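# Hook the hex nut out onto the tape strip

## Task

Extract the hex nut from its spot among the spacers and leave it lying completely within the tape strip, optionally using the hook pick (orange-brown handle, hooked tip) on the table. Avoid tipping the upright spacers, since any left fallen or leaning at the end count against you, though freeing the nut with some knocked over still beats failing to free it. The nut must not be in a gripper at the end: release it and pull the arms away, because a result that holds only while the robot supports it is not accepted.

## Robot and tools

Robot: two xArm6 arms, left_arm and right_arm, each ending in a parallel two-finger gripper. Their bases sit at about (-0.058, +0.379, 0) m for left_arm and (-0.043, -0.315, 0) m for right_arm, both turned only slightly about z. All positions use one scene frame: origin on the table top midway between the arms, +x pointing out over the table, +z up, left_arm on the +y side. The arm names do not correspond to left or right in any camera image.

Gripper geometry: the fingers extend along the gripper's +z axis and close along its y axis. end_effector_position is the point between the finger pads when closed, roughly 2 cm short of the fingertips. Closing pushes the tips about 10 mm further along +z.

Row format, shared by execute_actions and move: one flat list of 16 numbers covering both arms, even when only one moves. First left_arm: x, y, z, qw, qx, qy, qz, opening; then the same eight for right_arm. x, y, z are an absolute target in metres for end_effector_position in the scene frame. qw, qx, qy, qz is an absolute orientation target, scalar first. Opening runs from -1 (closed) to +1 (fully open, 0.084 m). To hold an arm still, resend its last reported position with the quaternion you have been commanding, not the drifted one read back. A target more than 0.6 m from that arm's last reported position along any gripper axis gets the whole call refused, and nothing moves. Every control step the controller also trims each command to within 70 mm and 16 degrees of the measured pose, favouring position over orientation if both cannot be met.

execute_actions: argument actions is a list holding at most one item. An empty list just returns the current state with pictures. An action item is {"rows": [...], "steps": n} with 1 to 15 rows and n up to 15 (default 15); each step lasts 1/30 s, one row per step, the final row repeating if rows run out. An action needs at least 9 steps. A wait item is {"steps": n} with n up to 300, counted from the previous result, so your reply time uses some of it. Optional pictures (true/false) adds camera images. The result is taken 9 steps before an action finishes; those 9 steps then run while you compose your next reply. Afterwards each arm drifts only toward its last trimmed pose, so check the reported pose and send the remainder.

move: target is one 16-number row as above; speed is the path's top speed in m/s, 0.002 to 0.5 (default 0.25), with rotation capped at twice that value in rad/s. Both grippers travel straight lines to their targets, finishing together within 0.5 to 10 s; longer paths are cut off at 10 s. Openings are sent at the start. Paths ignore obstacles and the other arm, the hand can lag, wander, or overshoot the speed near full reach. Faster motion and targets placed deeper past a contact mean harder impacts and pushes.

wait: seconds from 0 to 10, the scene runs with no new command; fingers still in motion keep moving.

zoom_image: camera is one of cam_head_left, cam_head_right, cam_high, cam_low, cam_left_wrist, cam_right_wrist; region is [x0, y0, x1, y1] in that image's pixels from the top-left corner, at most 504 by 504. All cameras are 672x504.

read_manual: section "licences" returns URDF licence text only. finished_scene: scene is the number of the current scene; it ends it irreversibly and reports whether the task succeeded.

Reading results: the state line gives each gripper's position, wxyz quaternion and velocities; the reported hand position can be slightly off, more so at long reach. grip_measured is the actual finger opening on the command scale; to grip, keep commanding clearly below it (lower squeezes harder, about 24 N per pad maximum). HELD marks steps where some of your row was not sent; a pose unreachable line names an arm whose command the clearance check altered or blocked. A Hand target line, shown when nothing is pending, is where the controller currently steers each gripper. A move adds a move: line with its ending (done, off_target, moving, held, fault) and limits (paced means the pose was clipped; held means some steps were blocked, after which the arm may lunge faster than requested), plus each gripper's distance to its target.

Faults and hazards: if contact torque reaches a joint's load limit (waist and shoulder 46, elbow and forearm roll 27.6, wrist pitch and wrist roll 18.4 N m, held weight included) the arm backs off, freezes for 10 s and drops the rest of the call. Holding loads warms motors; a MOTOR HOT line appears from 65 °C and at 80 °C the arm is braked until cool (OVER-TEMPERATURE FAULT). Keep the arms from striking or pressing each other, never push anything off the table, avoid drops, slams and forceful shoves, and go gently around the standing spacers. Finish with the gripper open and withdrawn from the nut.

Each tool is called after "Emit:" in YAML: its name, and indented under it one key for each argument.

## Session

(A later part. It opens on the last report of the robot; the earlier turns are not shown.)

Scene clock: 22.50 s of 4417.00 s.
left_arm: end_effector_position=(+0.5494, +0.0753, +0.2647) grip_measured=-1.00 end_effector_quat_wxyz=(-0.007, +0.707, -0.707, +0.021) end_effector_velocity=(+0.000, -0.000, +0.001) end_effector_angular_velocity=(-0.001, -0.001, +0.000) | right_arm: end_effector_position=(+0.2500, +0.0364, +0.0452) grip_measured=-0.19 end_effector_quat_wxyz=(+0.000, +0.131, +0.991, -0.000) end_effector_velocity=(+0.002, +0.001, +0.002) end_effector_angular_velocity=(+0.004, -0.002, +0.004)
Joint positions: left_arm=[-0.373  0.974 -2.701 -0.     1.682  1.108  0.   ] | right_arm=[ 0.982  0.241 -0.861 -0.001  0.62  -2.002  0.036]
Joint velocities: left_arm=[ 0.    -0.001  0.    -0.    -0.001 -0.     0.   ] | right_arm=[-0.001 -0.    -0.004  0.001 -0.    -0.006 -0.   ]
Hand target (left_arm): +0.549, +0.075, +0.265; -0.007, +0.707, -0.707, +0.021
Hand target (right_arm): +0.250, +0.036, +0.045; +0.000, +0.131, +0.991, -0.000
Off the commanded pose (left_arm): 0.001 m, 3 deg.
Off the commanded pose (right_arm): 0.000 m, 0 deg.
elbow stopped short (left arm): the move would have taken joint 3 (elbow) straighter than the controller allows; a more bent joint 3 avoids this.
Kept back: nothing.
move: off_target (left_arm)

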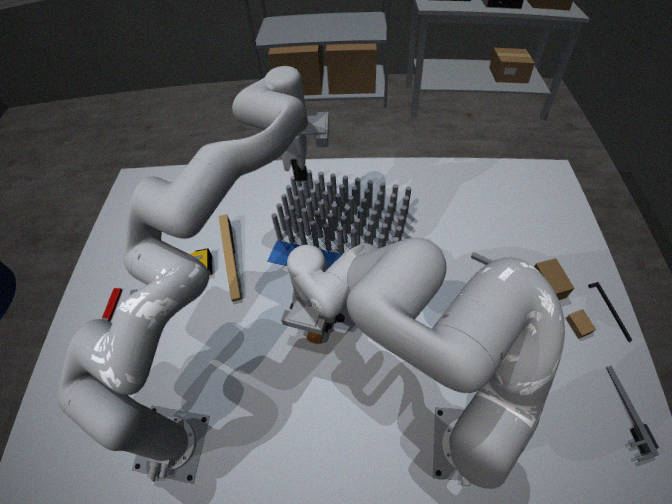

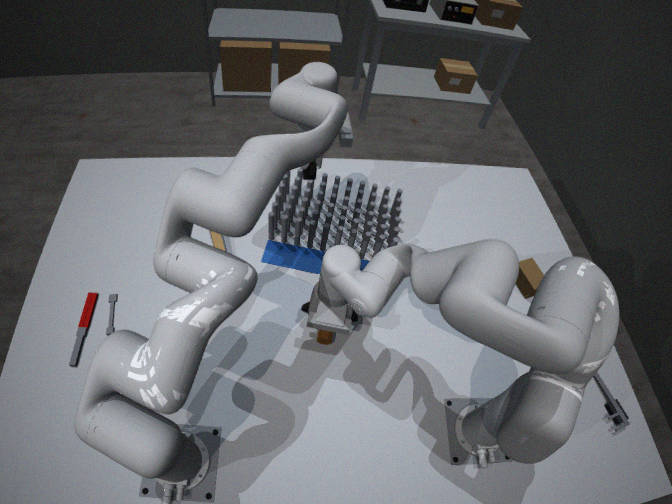

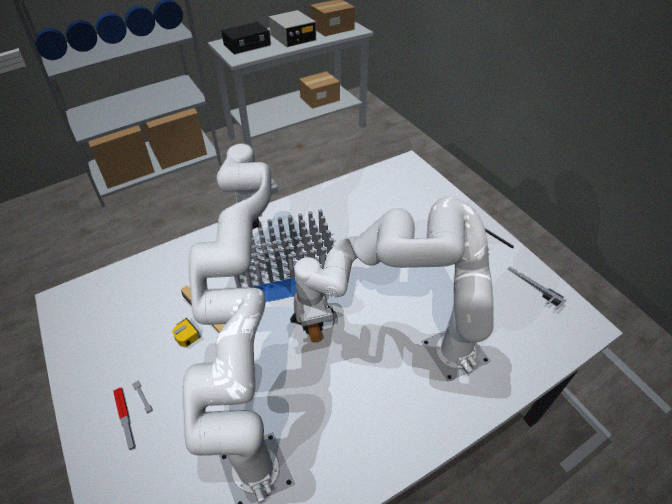

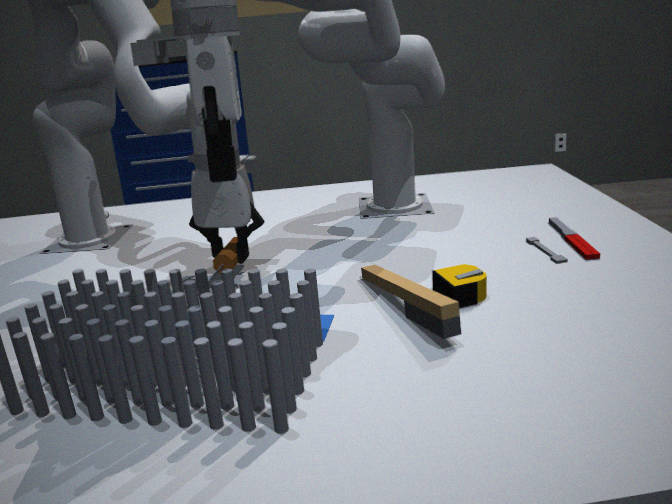

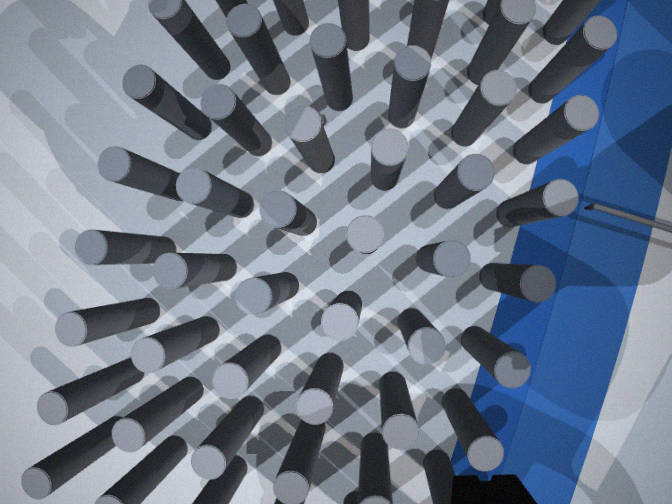

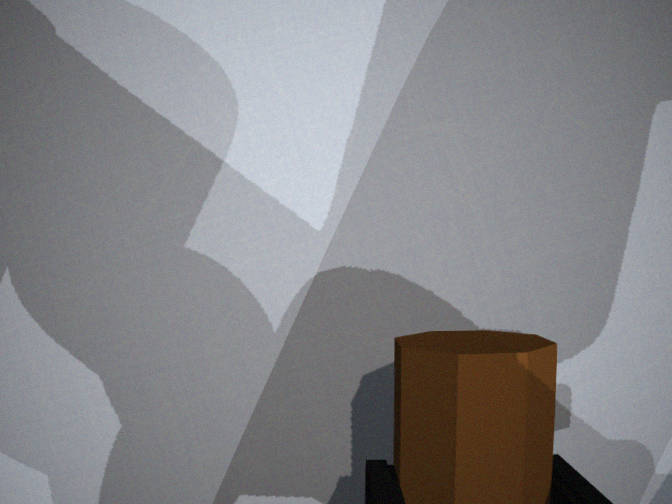

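Emit:
move:
  target: [0.51,0.025,0.27,0,0.707,-0.707,0,-1, 0.253,0.0255,0.045,0,0.139,0.990,0,-0.7]
  speed: 0.06

Scene clock: 25.47 s of 4417.00 s.
left_arm: end_effector_position=(+0.5097, +0.0255, +0.2697) grip_measured=-1.00 end_effector_quat_wxyz=(-0.002, +0.707, -0.707, +0.008) end_effector_velocity=(+0.000, +0.001, -0.001) end_effector_angular_velocity=(+0.001, +0.003, +0.003) | right_arm: end_effector_position=(+0.2530, +0.0255, +0.0450) grip_measured=-0.19 end_effector_quat_wxyz=(+0.000, +0.139, +0.990, -0.000) end_effector_velocity=(-0.000, -0.000, -0.001) end_effector_angular_velocity=(-0.001, +0.001, -0.001)
Joint positions: left_arm=[-0.466  0.961 -2.701 -0.     1.724  1.014  0.   ] | right_arm=[ 0.961  0.225 -0.836 -0.     0.611 -2.007  0.036]
Joint velocities: left_arm=[ 0.002  0.001  0.001 -0.     0.001 -0.001  0.   ] | right_arm=[-0.     0.001  0.     0.    -0.     0.001  0.   ]
Hand target (left_arm): +0.510, +0.025, +0.270; -0.002, +0.707, -0.707, +0.008
Hand target (right_arm): +0.253, +0.026, +0.045; +0.000, +0.139, +0.990, -0.000
Off the commanded pose (left_arm): 0.001 m, 1 deg.
Off the commanded pose (right_arm): 0.000 m, 0 deg.
elbow stopped short (left arm): the move would have taken joint 3 (elbow) straighter than the controller allows; a more bent joint 3 avoids this.
Kept back: nothing.
move: done

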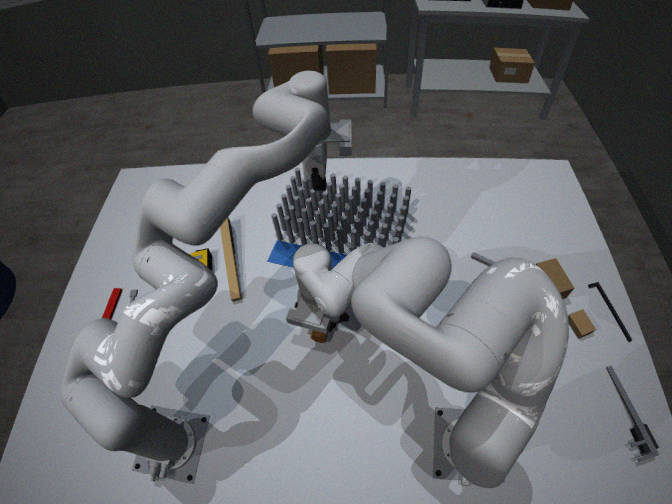

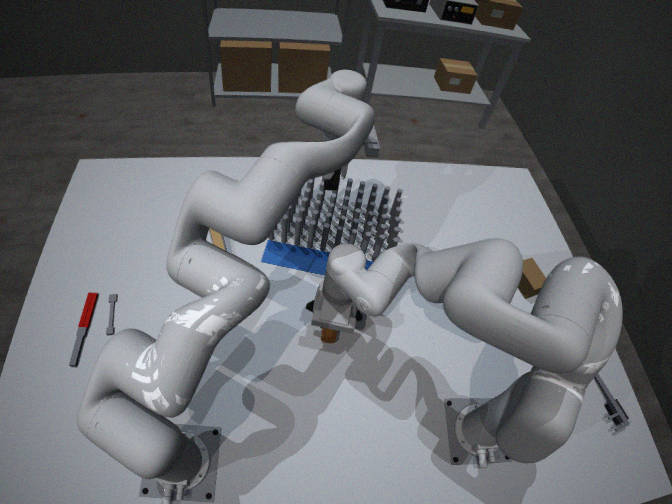

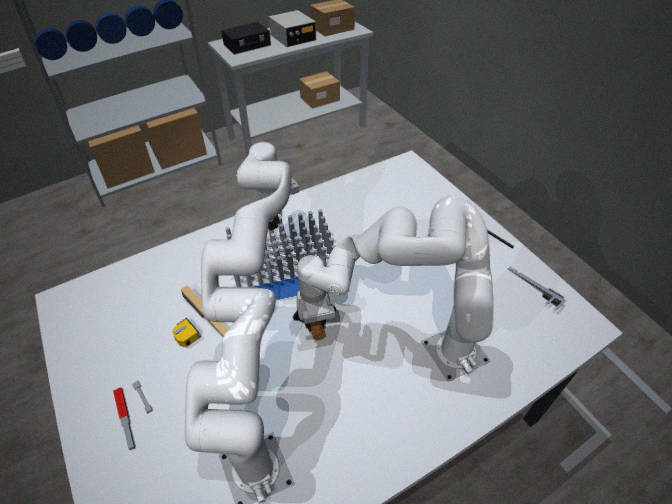

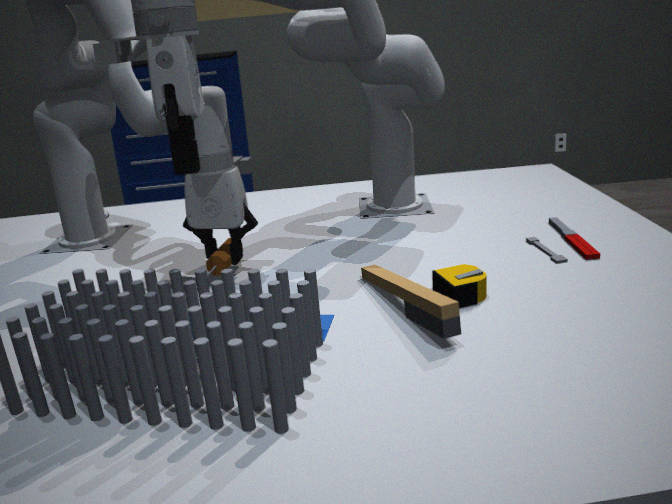

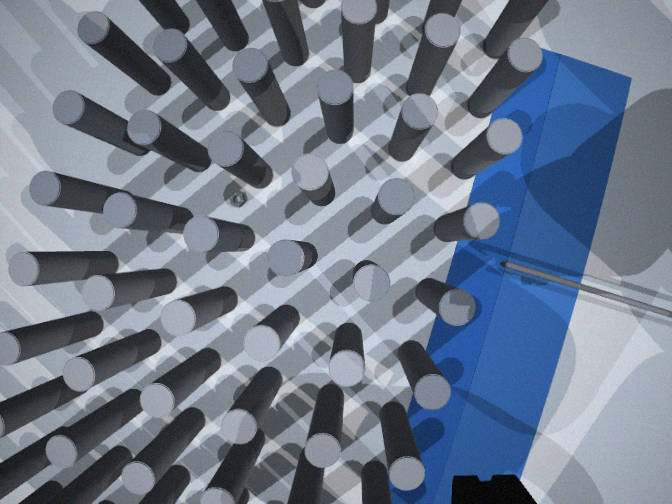

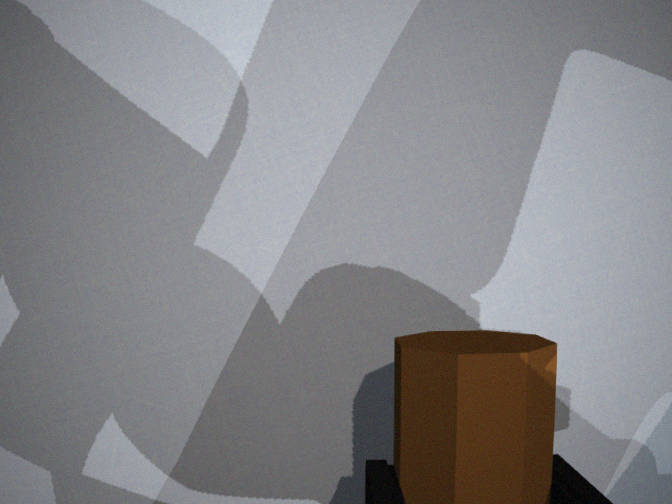

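Emit:
execute_actions:
  actions: []

Scene clock: 26.50 s of 4417.00 s.
left_arm: end_effector_position=(+0.5095, +0.0253, +0.2698) grip_measured=-1.00 end_effector_quat_wxyz=(-0.002, +0.707, -0.707, +0.008) end_effector_velocity=(-0.000, +0.000, -0.001) end_effector_angular_velocity=(+0.001, +0.002, +0.000) | right_arm: end_effector_position=(+0.2530, +0.0255, +0.0450) grip_measured=-0.19 end_effector_quat_wxyz=(+0.000, +0.139, +0.990, -0.000) end_effector_velocity=(-0.000, -0.000, -0.000) end_effector_angular_velocity=(+0.000, +0.000, -0.002)
Joint positions: left_arm=[-0.467  0.961 -2.701 -0.     1.724  1.014  0.   ] | right_arm=[ 0.961  0.225 -0.836 -0.     0.611 -2.007  0.036]
Joint velocities: left_arm=[ 0.     0.001  0.    -0.     0.001 -0.     0.   ] | right_arm=[-0.     0.     0.     0.001 -0.001  0.001 -0.   ]
Hand target (left_arm): +0.510, +0.025, +0.270; -0.002, +0.707, -0.707, +0.008
Hand target (right_arm): +0.253, +0.026, +0.045; +0.000, +0.139, +0.990, -0.000
Off the commanded pose (left_arm): 0.001 m, 1 deg.
Off the commanded pose (right_arm): 0.000 m, 0 deg.
Kept back: nothing.
Steps of this call (steps 1 to 31: nothing new was sent). Readings (end_effector_position):
1: left_arm (+0.5097, +0.0255, +0.2697) | right_arm (+0.2530, +0.0255, +0.0450)
2: left_arm (+0.5097, +0.0255, +0.2697) | right_arm (+0.2530, +0.0255, +0.0450)
4: left_arm (+0.5096, +0.0254, +0.2697) | right_arm (+0.2530, +0.0255, +0.0450)
8: left_arm (+0.5096, +0.0253, +0.2698) | right_arm (+0.2530, +0.0255, +0.0450)
31: the state above

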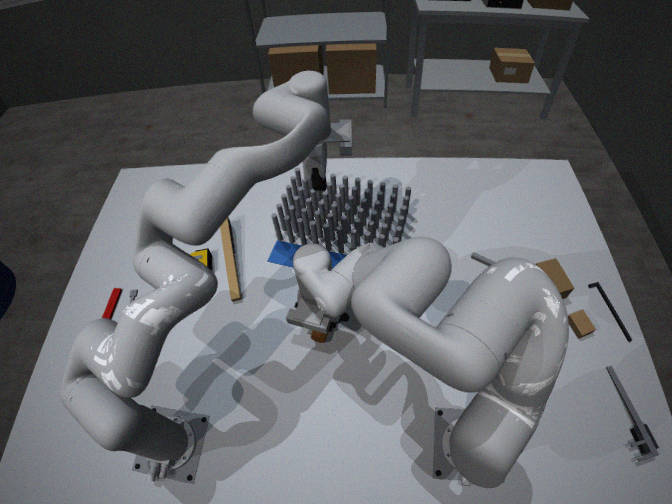

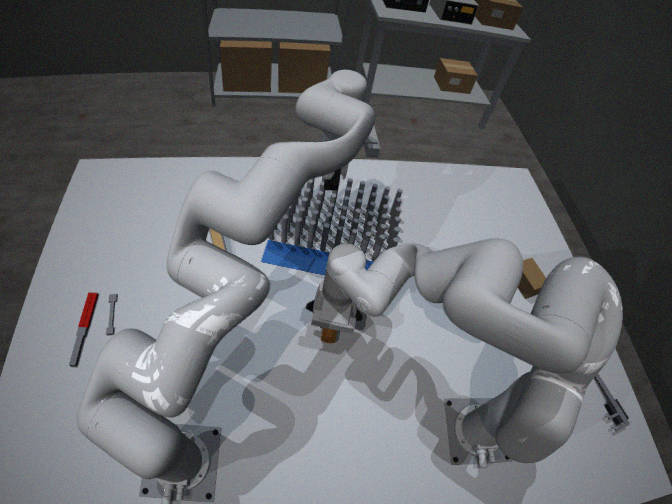

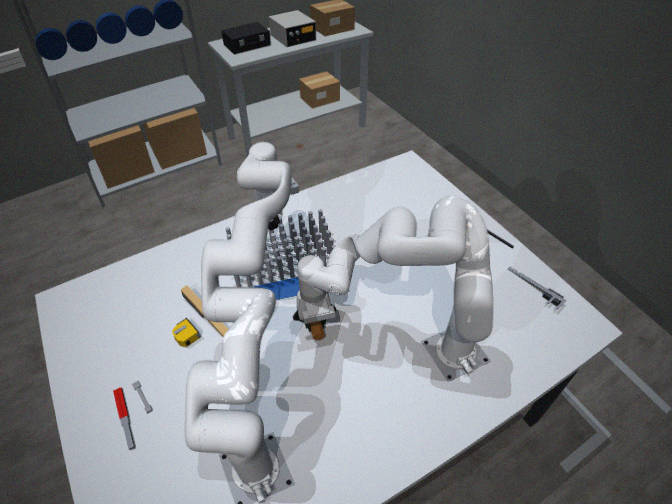

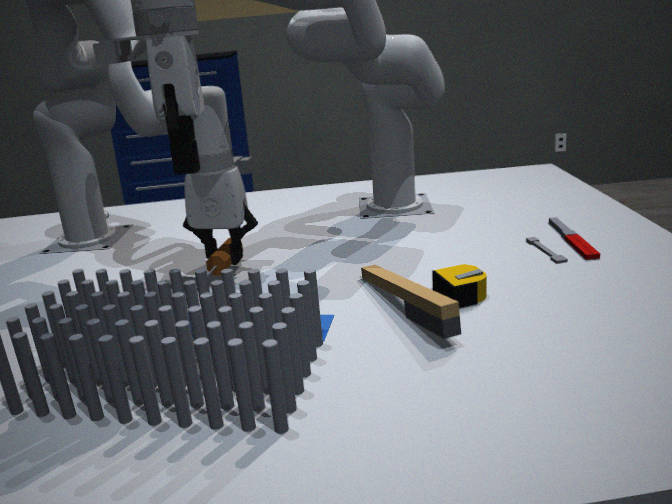

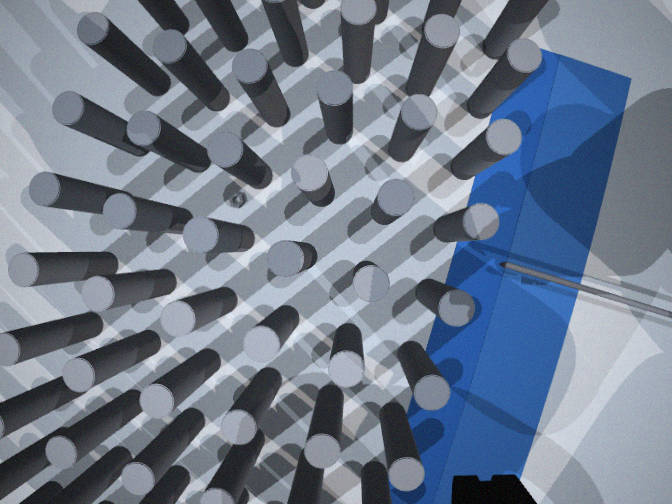

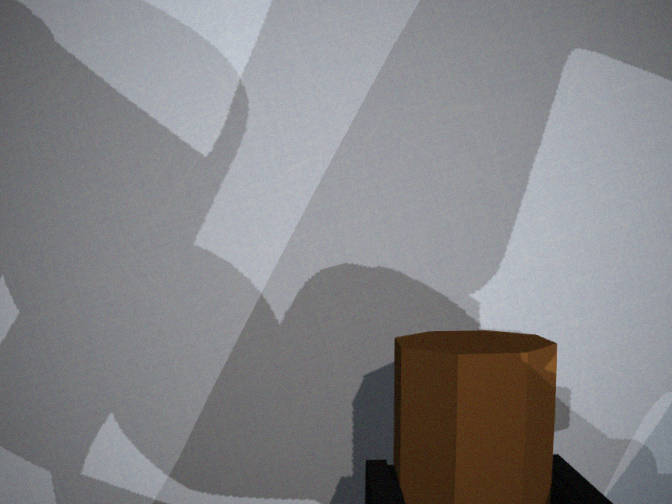

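Emit:
move:
  target: [0.51,0.025,0.27,0,0.707,-0.707,0,-1, 0.283,0.0211,0.042,0,0.139,0.990,0,-0.7]
  speed: 0.05

Emit:
zoom_image:
  camera: "cam_left_wrist"
  region: [200,130,672,400]

Scene clock: 27.93 s of 4417.00 s.
left_arm: end_effector_position=(+0.5095, +0.0253, +0.2698) grip_measured=-1.00 end_effector_quat_wxyz=(-0.002, +0.707, -0.707, +0.008) end_effector_velocity=(+0.000, -0.000, -0.001) end_effector_angular_velocity=(-0.000, -0.001, +0.000) | right_arm: end_effector_position=(+0.2829, +0.0212, +0.0420) grip_measured=-0.19 end_effector_quat_wxyz=(+0.000, +0.139, +0.990, -0.000) end_effector_velocity=(+0.001, +0.001, +0.001) end_effector_angular_velocity=(+0.002, -0.002, +0.001)
Joint positions: left_arm=[-0.467  0.961 -2.701 -0.     1.724  1.014  0.   ] | right_arm=[ 0.907  0.278 -0.902 -0.     0.625 -2.061  0.036]
Joint velocities: left_arm=[ 0.     0.001 -0.    -0.    -0.002 -0.     0.   ] | right_arm=[ 0.    -0.    -0.002  0.    -0.001 -0.001 -0.   ]
Hand target (left_arm): +0.510, +0.025, +0.270; -0.002, +0.707, -0.707, +0.008
Hand target (right_arm): +0.283, +0.021, +0.042; +0.000, +0.139, +0.990, -0.000
Off the commanded pose (left_arm): 0.001 m, 1 deg.
Off the commanded pose (right_arm): 0.000 m, 0 deg.
elbow stopped short (left arm): the move would have taken joint 3 (elbow) straighter than the controller allows; a more bent joint 3 avoids this.
Kept back: nothing.
move: done

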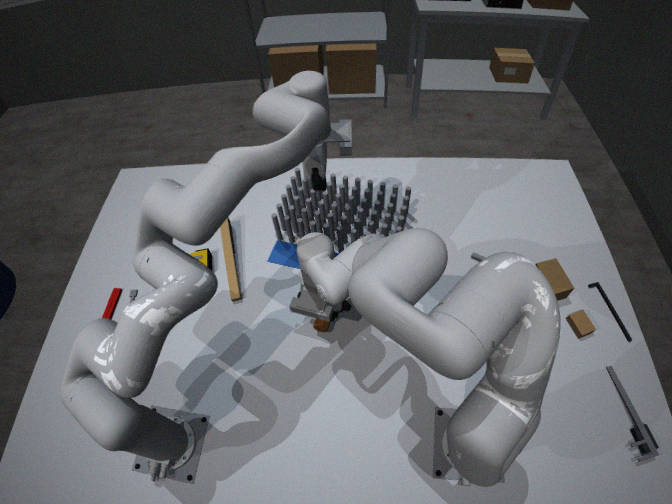

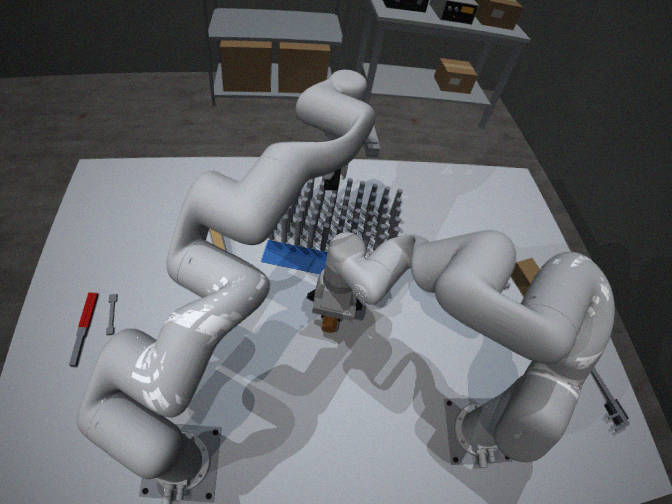

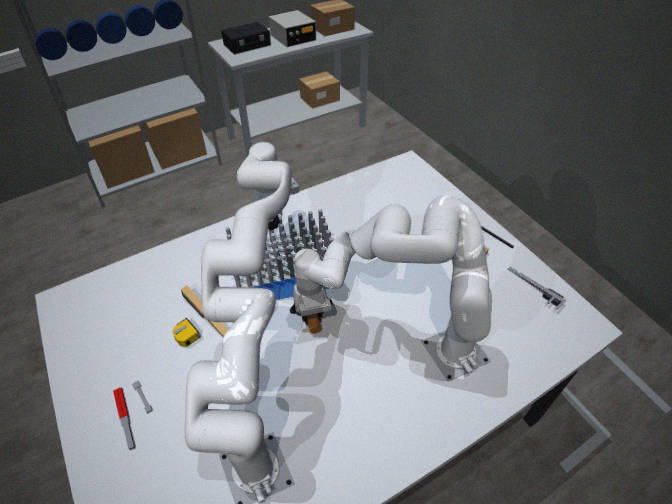

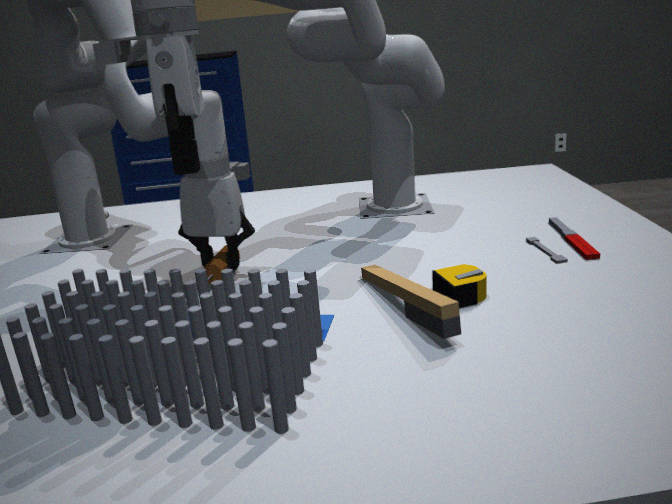

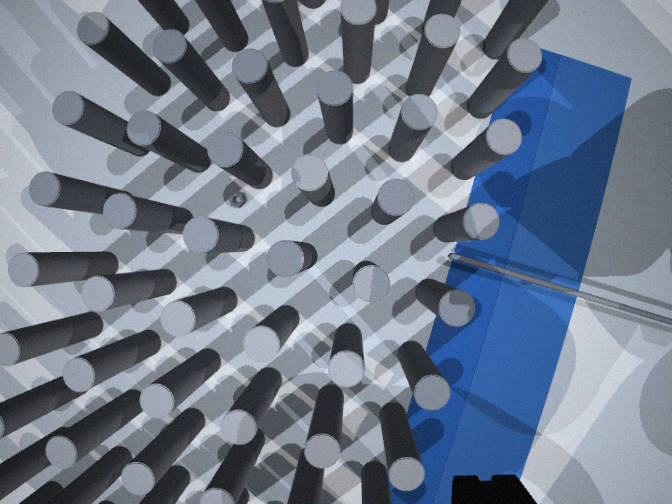

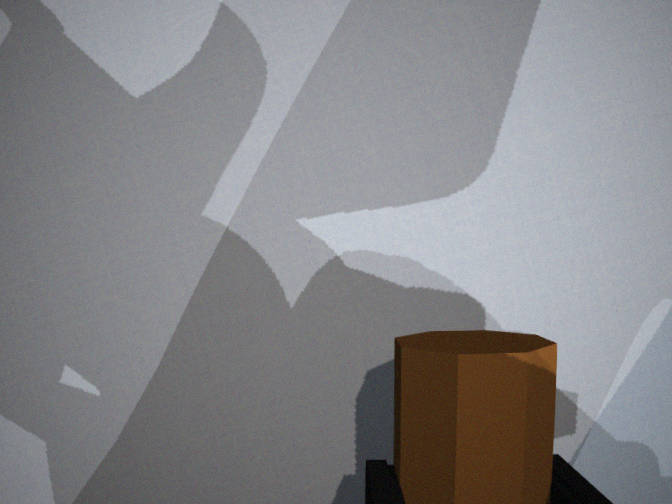

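Region (200, 130, 672, 400) of cam_left_wrist's 672x504 image, scaled by 1.068, with more detail than that image has; it fills the top 288 rows of this view, and the rest is white.

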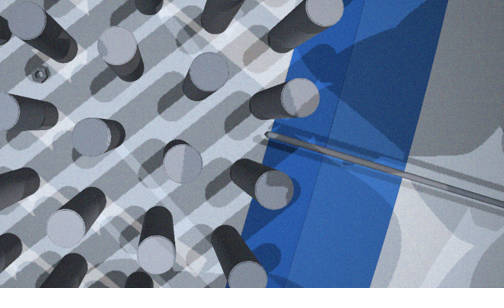

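Emit:
move:
  target: [0.51,0.025,0.27,0,0.707,-0.707,0,-1, 0.3413,0.0067,0.042,0,0.139,0.990,0,-0.7]
  speed: 0.05

Emit:
zoom_image:
  camera: "cam_left_wrist"
  region: [200,130,672,400]

Scene clock: 29.83 s of 4417.00 s.
left_arm: end_effector_position=(+0.5095, +0.0253, +0.2698) grip_measured=-1.00 end_effector_quat_wxyz=(-0.002, +0.707, -0.707, +0.008) end_effector_velocity=(+0.000, -0.000, -0.000) end_effector_angular_velocity=(-0.002, -0.001, -0.000) | right_arm: end_effector_position=(+0.3412, +0.0068, +0.0420) grip_measured=-0.19 end_effector_quat_wxyz=(+0.000, +0.139, +0.990, -0.000) end_effector_velocity=(-0.000, -0.000, -0.000) end_effector_angular_velocity=(-0.000, +0.002, +0.000)
Joint positions: left_arm=[-0.467  0.961 -2.701 -0.     1.724  1.014  0.   ] | right_arm=[ 0.803  0.366 -1.038 -0.     0.672 -2.165  0.036]
Joint velocities: left_arm=[ 0.     0.001 -0.    -0.001 -0.003  0.     0.   ] | right_arm=[ 0.     0.001 -0.     0.001  0.001 -0.001  0.   ]
Hand target (left_arm): +0.510, +0.025, +0.270; -0.002, +0.707, -0.707, +0.008
Hand target (right_arm): +0.341, +0.007, +0.042; +0.000, +0.139, +0.990, -0.000
Off the commanded pose (left_arm): 0.001 m, 1 deg.
Off the commanded pose (right_arm): 0.000 m, 0 deg.
elbow stopped short (left arm): the move would have taken joint 3 (elbow) straighter than the controller allows; a more bent joint 3 avoids this.
Kept back: nothing.
move: done

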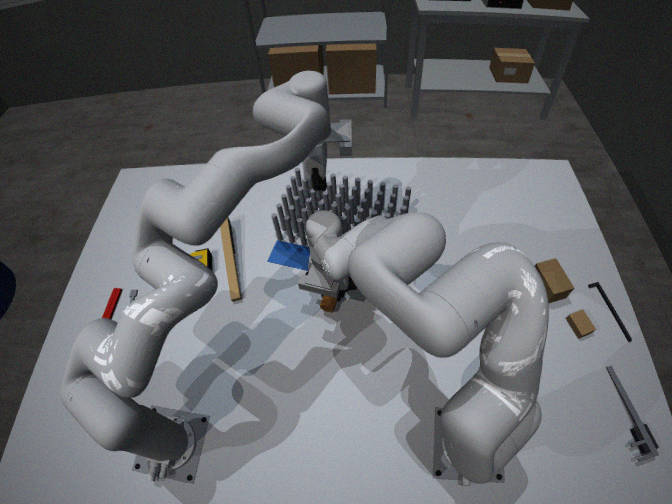

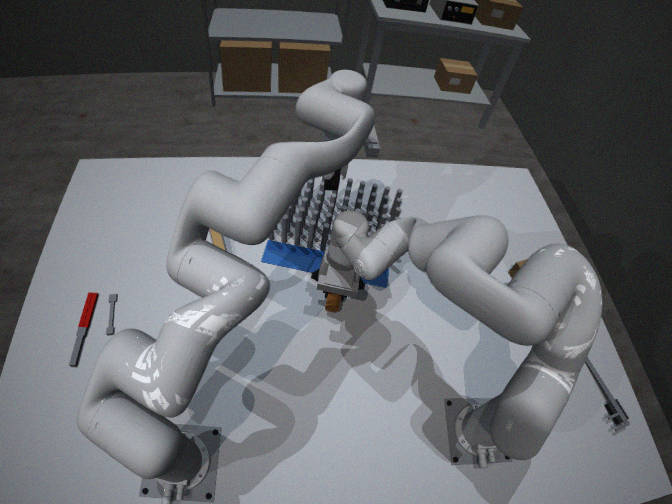

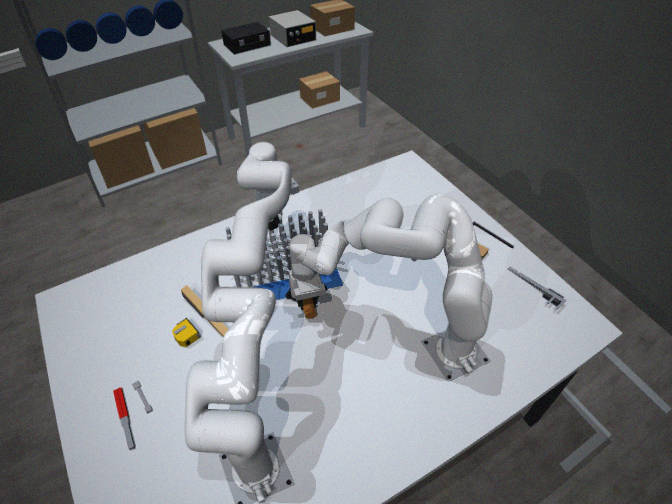

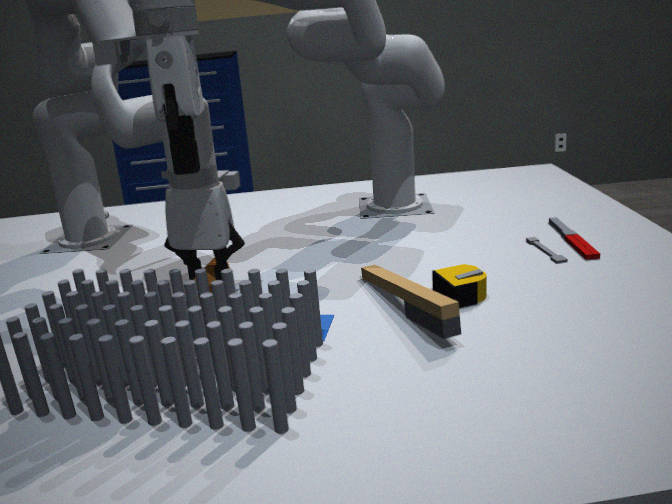

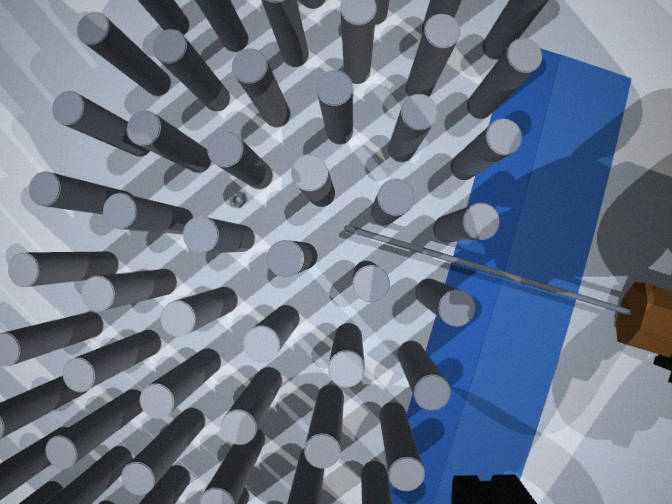

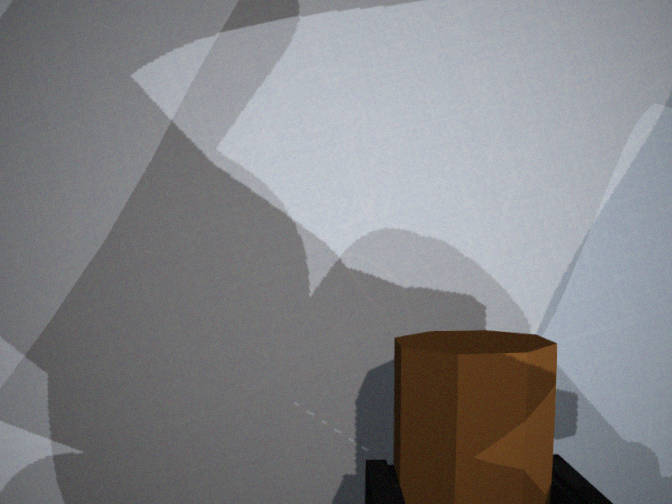

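Region (200, 130, 672, 400) of cam_left_wrist's 672x504 image, scaled by 1.068, with more detail than that image has; it fills the top 288 rows of this view, and the rest is white.

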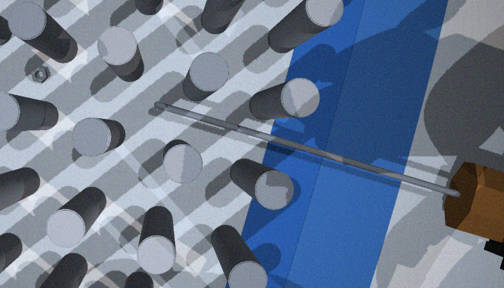

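Emit:
move:
  target: [0.51,0.025,0.27,0,0.707,-0.707,0,-1, 0.4032,-0.0098,0.040,0,0.139,0.990,0,-0.7]
  speed: 0.05

Emit:
zoom_image:
  camera: "cam_left_wrist"
  region: [170,130,450,300]

Scene clock: 32.07 s of 4417.00 s.
left_arm: end_effector_position=(+0.5095, +0.0253, +0.2698) grip_measured=-1.00 end_effector_quat_wxyz=(-0.002, +0.707, -0.707, +0.008) end_effector_velocity=(-0.000, -0.000, +0.000) end_effector_angular_velocity=(-0.000, -0.000, +0.000) | right_arm: end_effector_position=(+0.4031, -0.0096, +0.0400) grip_measured=-0.19 end_effector_quat_wxyz=(+0.000, +0.139, +0.990, -0.000) end_effector_velocity=(+0.000, +0.000, +0.001) end_effector_angular_velocity=(+0.000, -0.001, +0.001)
Joint positions: left_arm=[-0.467  0.961 -2.701 -0.     1.724  1.014  0.   ] | right_arm=[ 0.706  0.479 -1.21  -0.     0.731 -2.262  0.036]
Joint velocities: left_arm=[ 0. -0. -0. -0. -0.  0.  0.] | right_arm=[ 0.    -0.    -0.002 -0.     0.002 -0.001  0.   ]
Hand target (left_arm): +0.510, +0.025, +0.270; -0.002, +0.707, -0.707, +0.008
Hand target (right_arm): +0.403, -0.010, +0.040; +0.000, +0.139, +0.990, -0.000
Off the commanded pose (left_arm): 0.001 m, 1 deg.
Off the commanded pose (right_arm): 0.000 m, 0 deg.
elbow stopped short (left arm): the move would have taken joint 3 (elbow) straighter than the controller allows; a more bent joint 3 avoids this.
Kept back: nothing.
move: done

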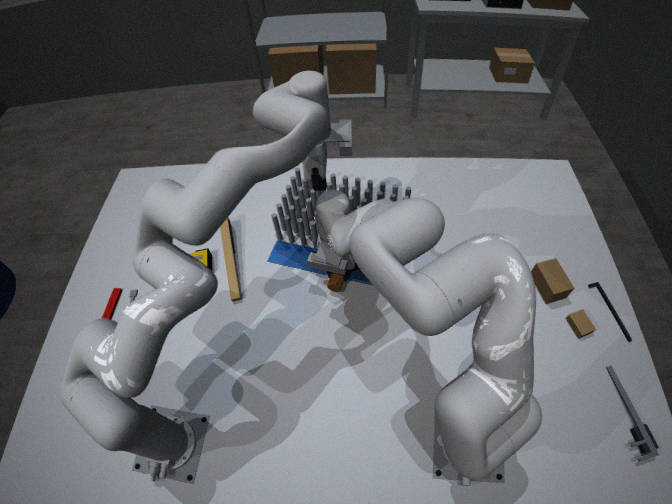

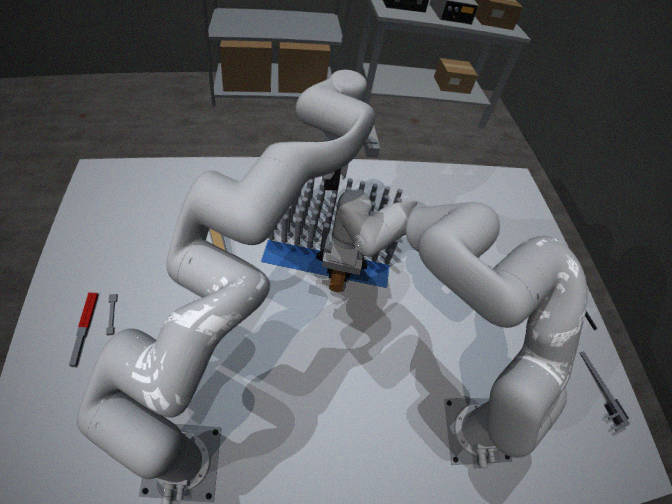

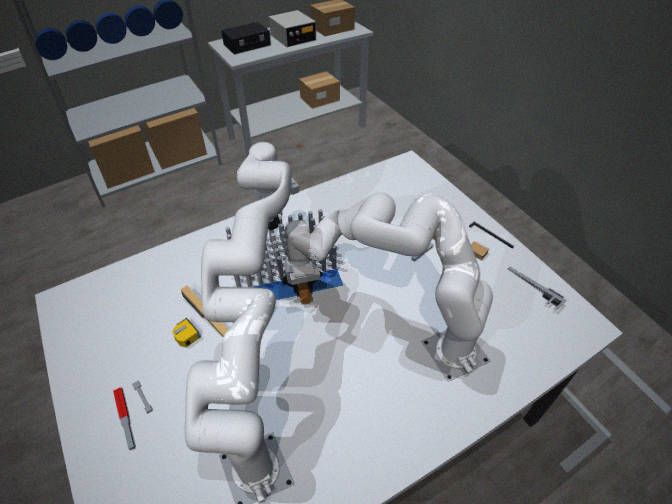

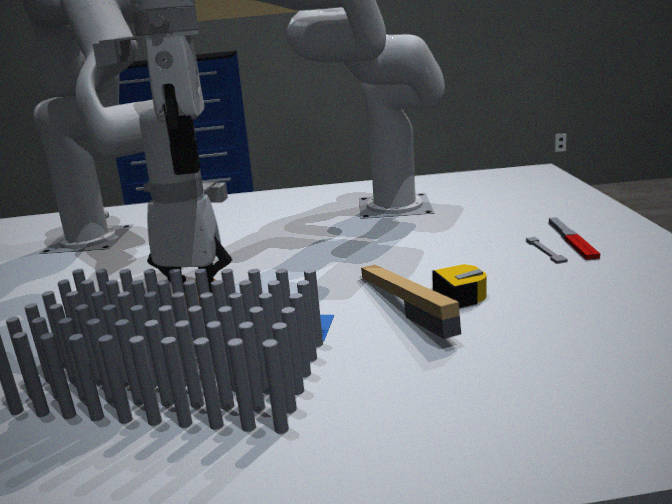

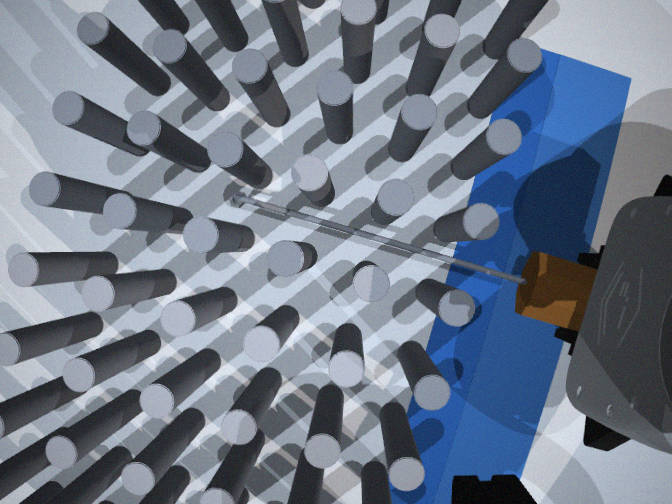

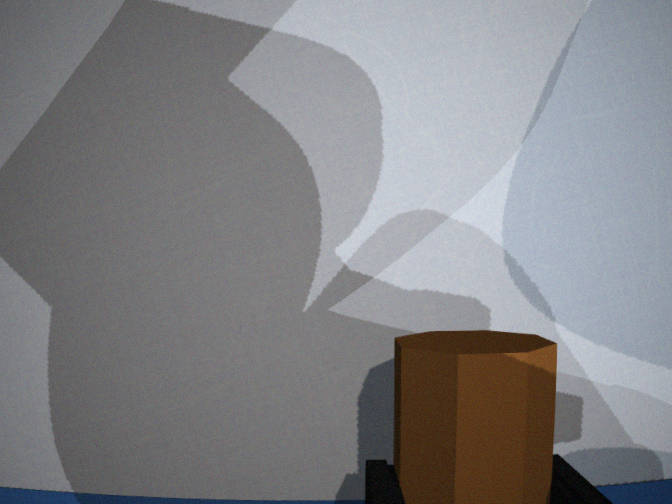

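Region (170, 130, 450, 300) of cam_left_wrist's 672x504 image, scaled by 1.800, with more detail than that image has; it fills the top 306 rows of this view, and the rest is white.

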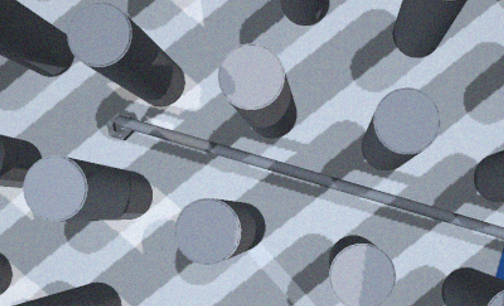

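Emit:
move:
  target: [0.51,0.025,0.27,0,0.707,-0.707,0,-1, 0.4075,-0.0110,0.035,0,0.139,0.990,0,-0.7]
  speed: 0.01

Emit:
zoom_image:
  camera: "cam_left_wrist"
  region: [190,160,310,240]

Scene clock: 33.53 s of 4417.00 s.
left_arm: end_effector_position=(+0.5095, +0.0253, +0.2698) grip_measured=-1.00 end_effector_quat_wxyz=(-0.002, +0.707, -0.707, +0.008) end_effector_velocity=(+0.000, -0.000, +0.000) end_effector_angular_velocity=(-0.000, -0.001, +0.000) | right_arm: end_effector_position=(+0.4075, -0.0110, +0.0350) grip_measured=-0.19 end_effector_quat_wxyz=(-0.000, +0.139, +0.990, -0.000) end_effector_velocity=(+0.001, +0.001, +0.002) end_effector_angular_velocity=(+0.003, -0.003, +0.001)
Joint positions: left_arm=[-0.467  0.961 -2.701 -0.     1.724  1.014  0.   ] | right_arm=[ 0.699  0.497 -1.222 -0.     0.725 -2.269  0.036]
Joint velocities: left_arm=[ 0.    -0.    -0.     0.    -0.001 -0.     0.   ] | right_arm=[ 0.001 -0.002 -0.002  0.001 -0.    -0.001 -0.   ]
Hand target (left_arm): +0.510, +0.025, +0.270; -0.002, +0.707, -0.707, +0.008
Hand target (right_arm): +0.408, -0.011, +0.035; +0.000, +0.139, +0.990, -0.000
Off the commanded pose (left_arm): 0.001 m, 1 deg.
Off the commanded pose (right_arm): 0.000 m, 0 deg.
elbow stopped short (left arm): the move would have taken joint 3 (elbow) straighter than the controller allows; a more bent joint 3 avoids this.
Kept back: nothing.
move: done

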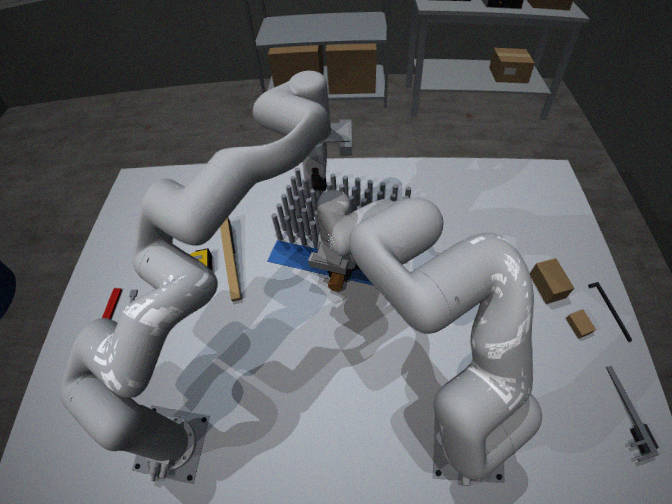

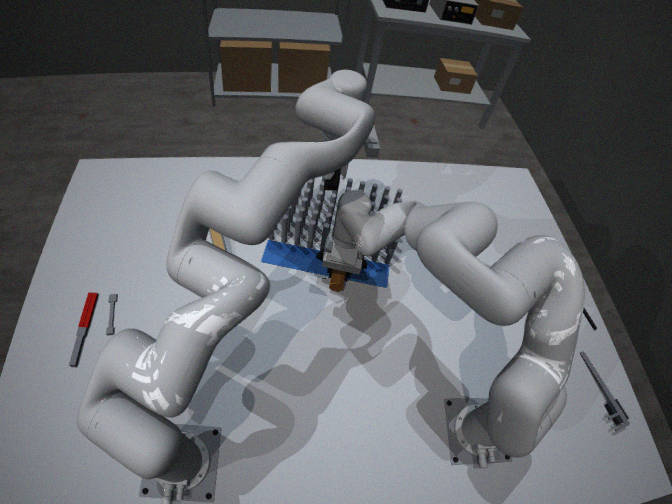

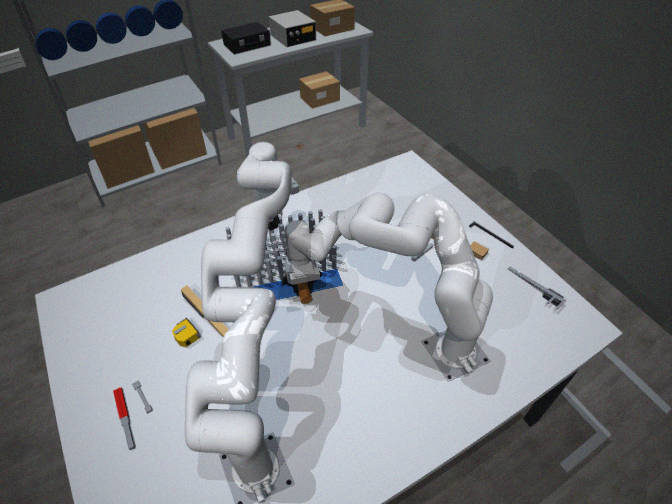

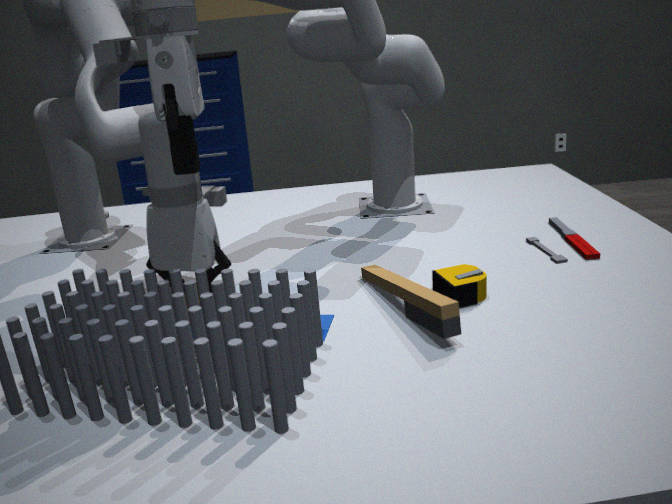

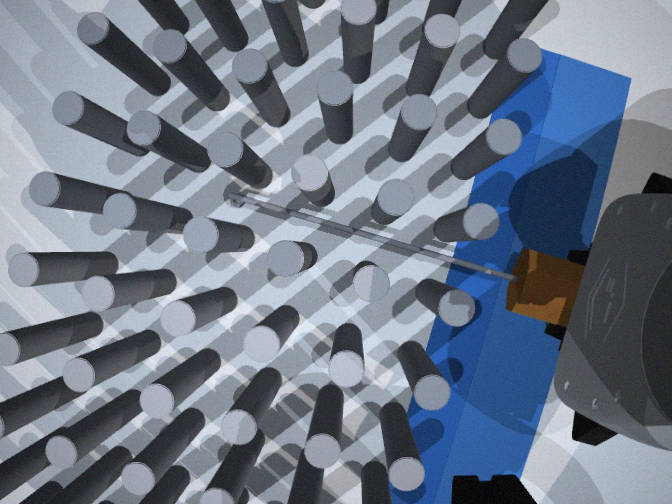

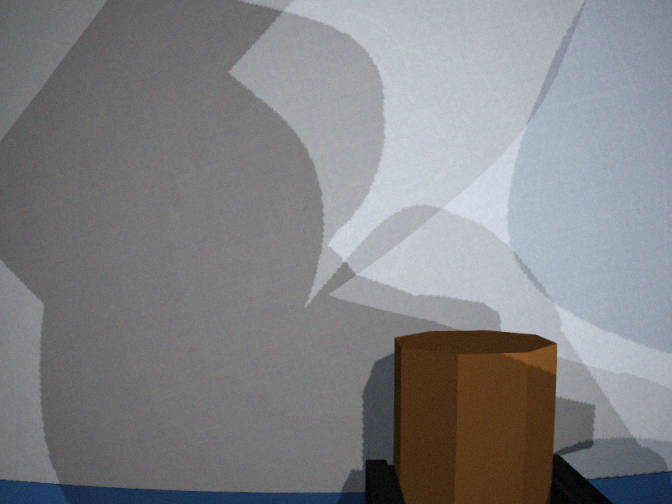

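Region (190, 160, 310, 240) of cam_left_wrist's 672x504 image, scaled by 4.200, with more detail than that image has.

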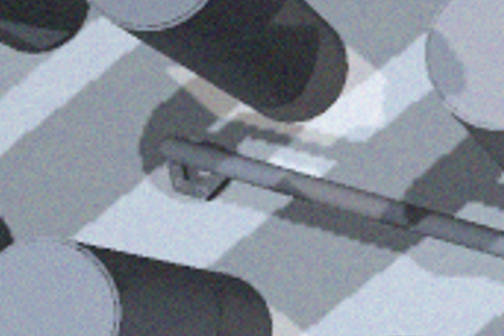

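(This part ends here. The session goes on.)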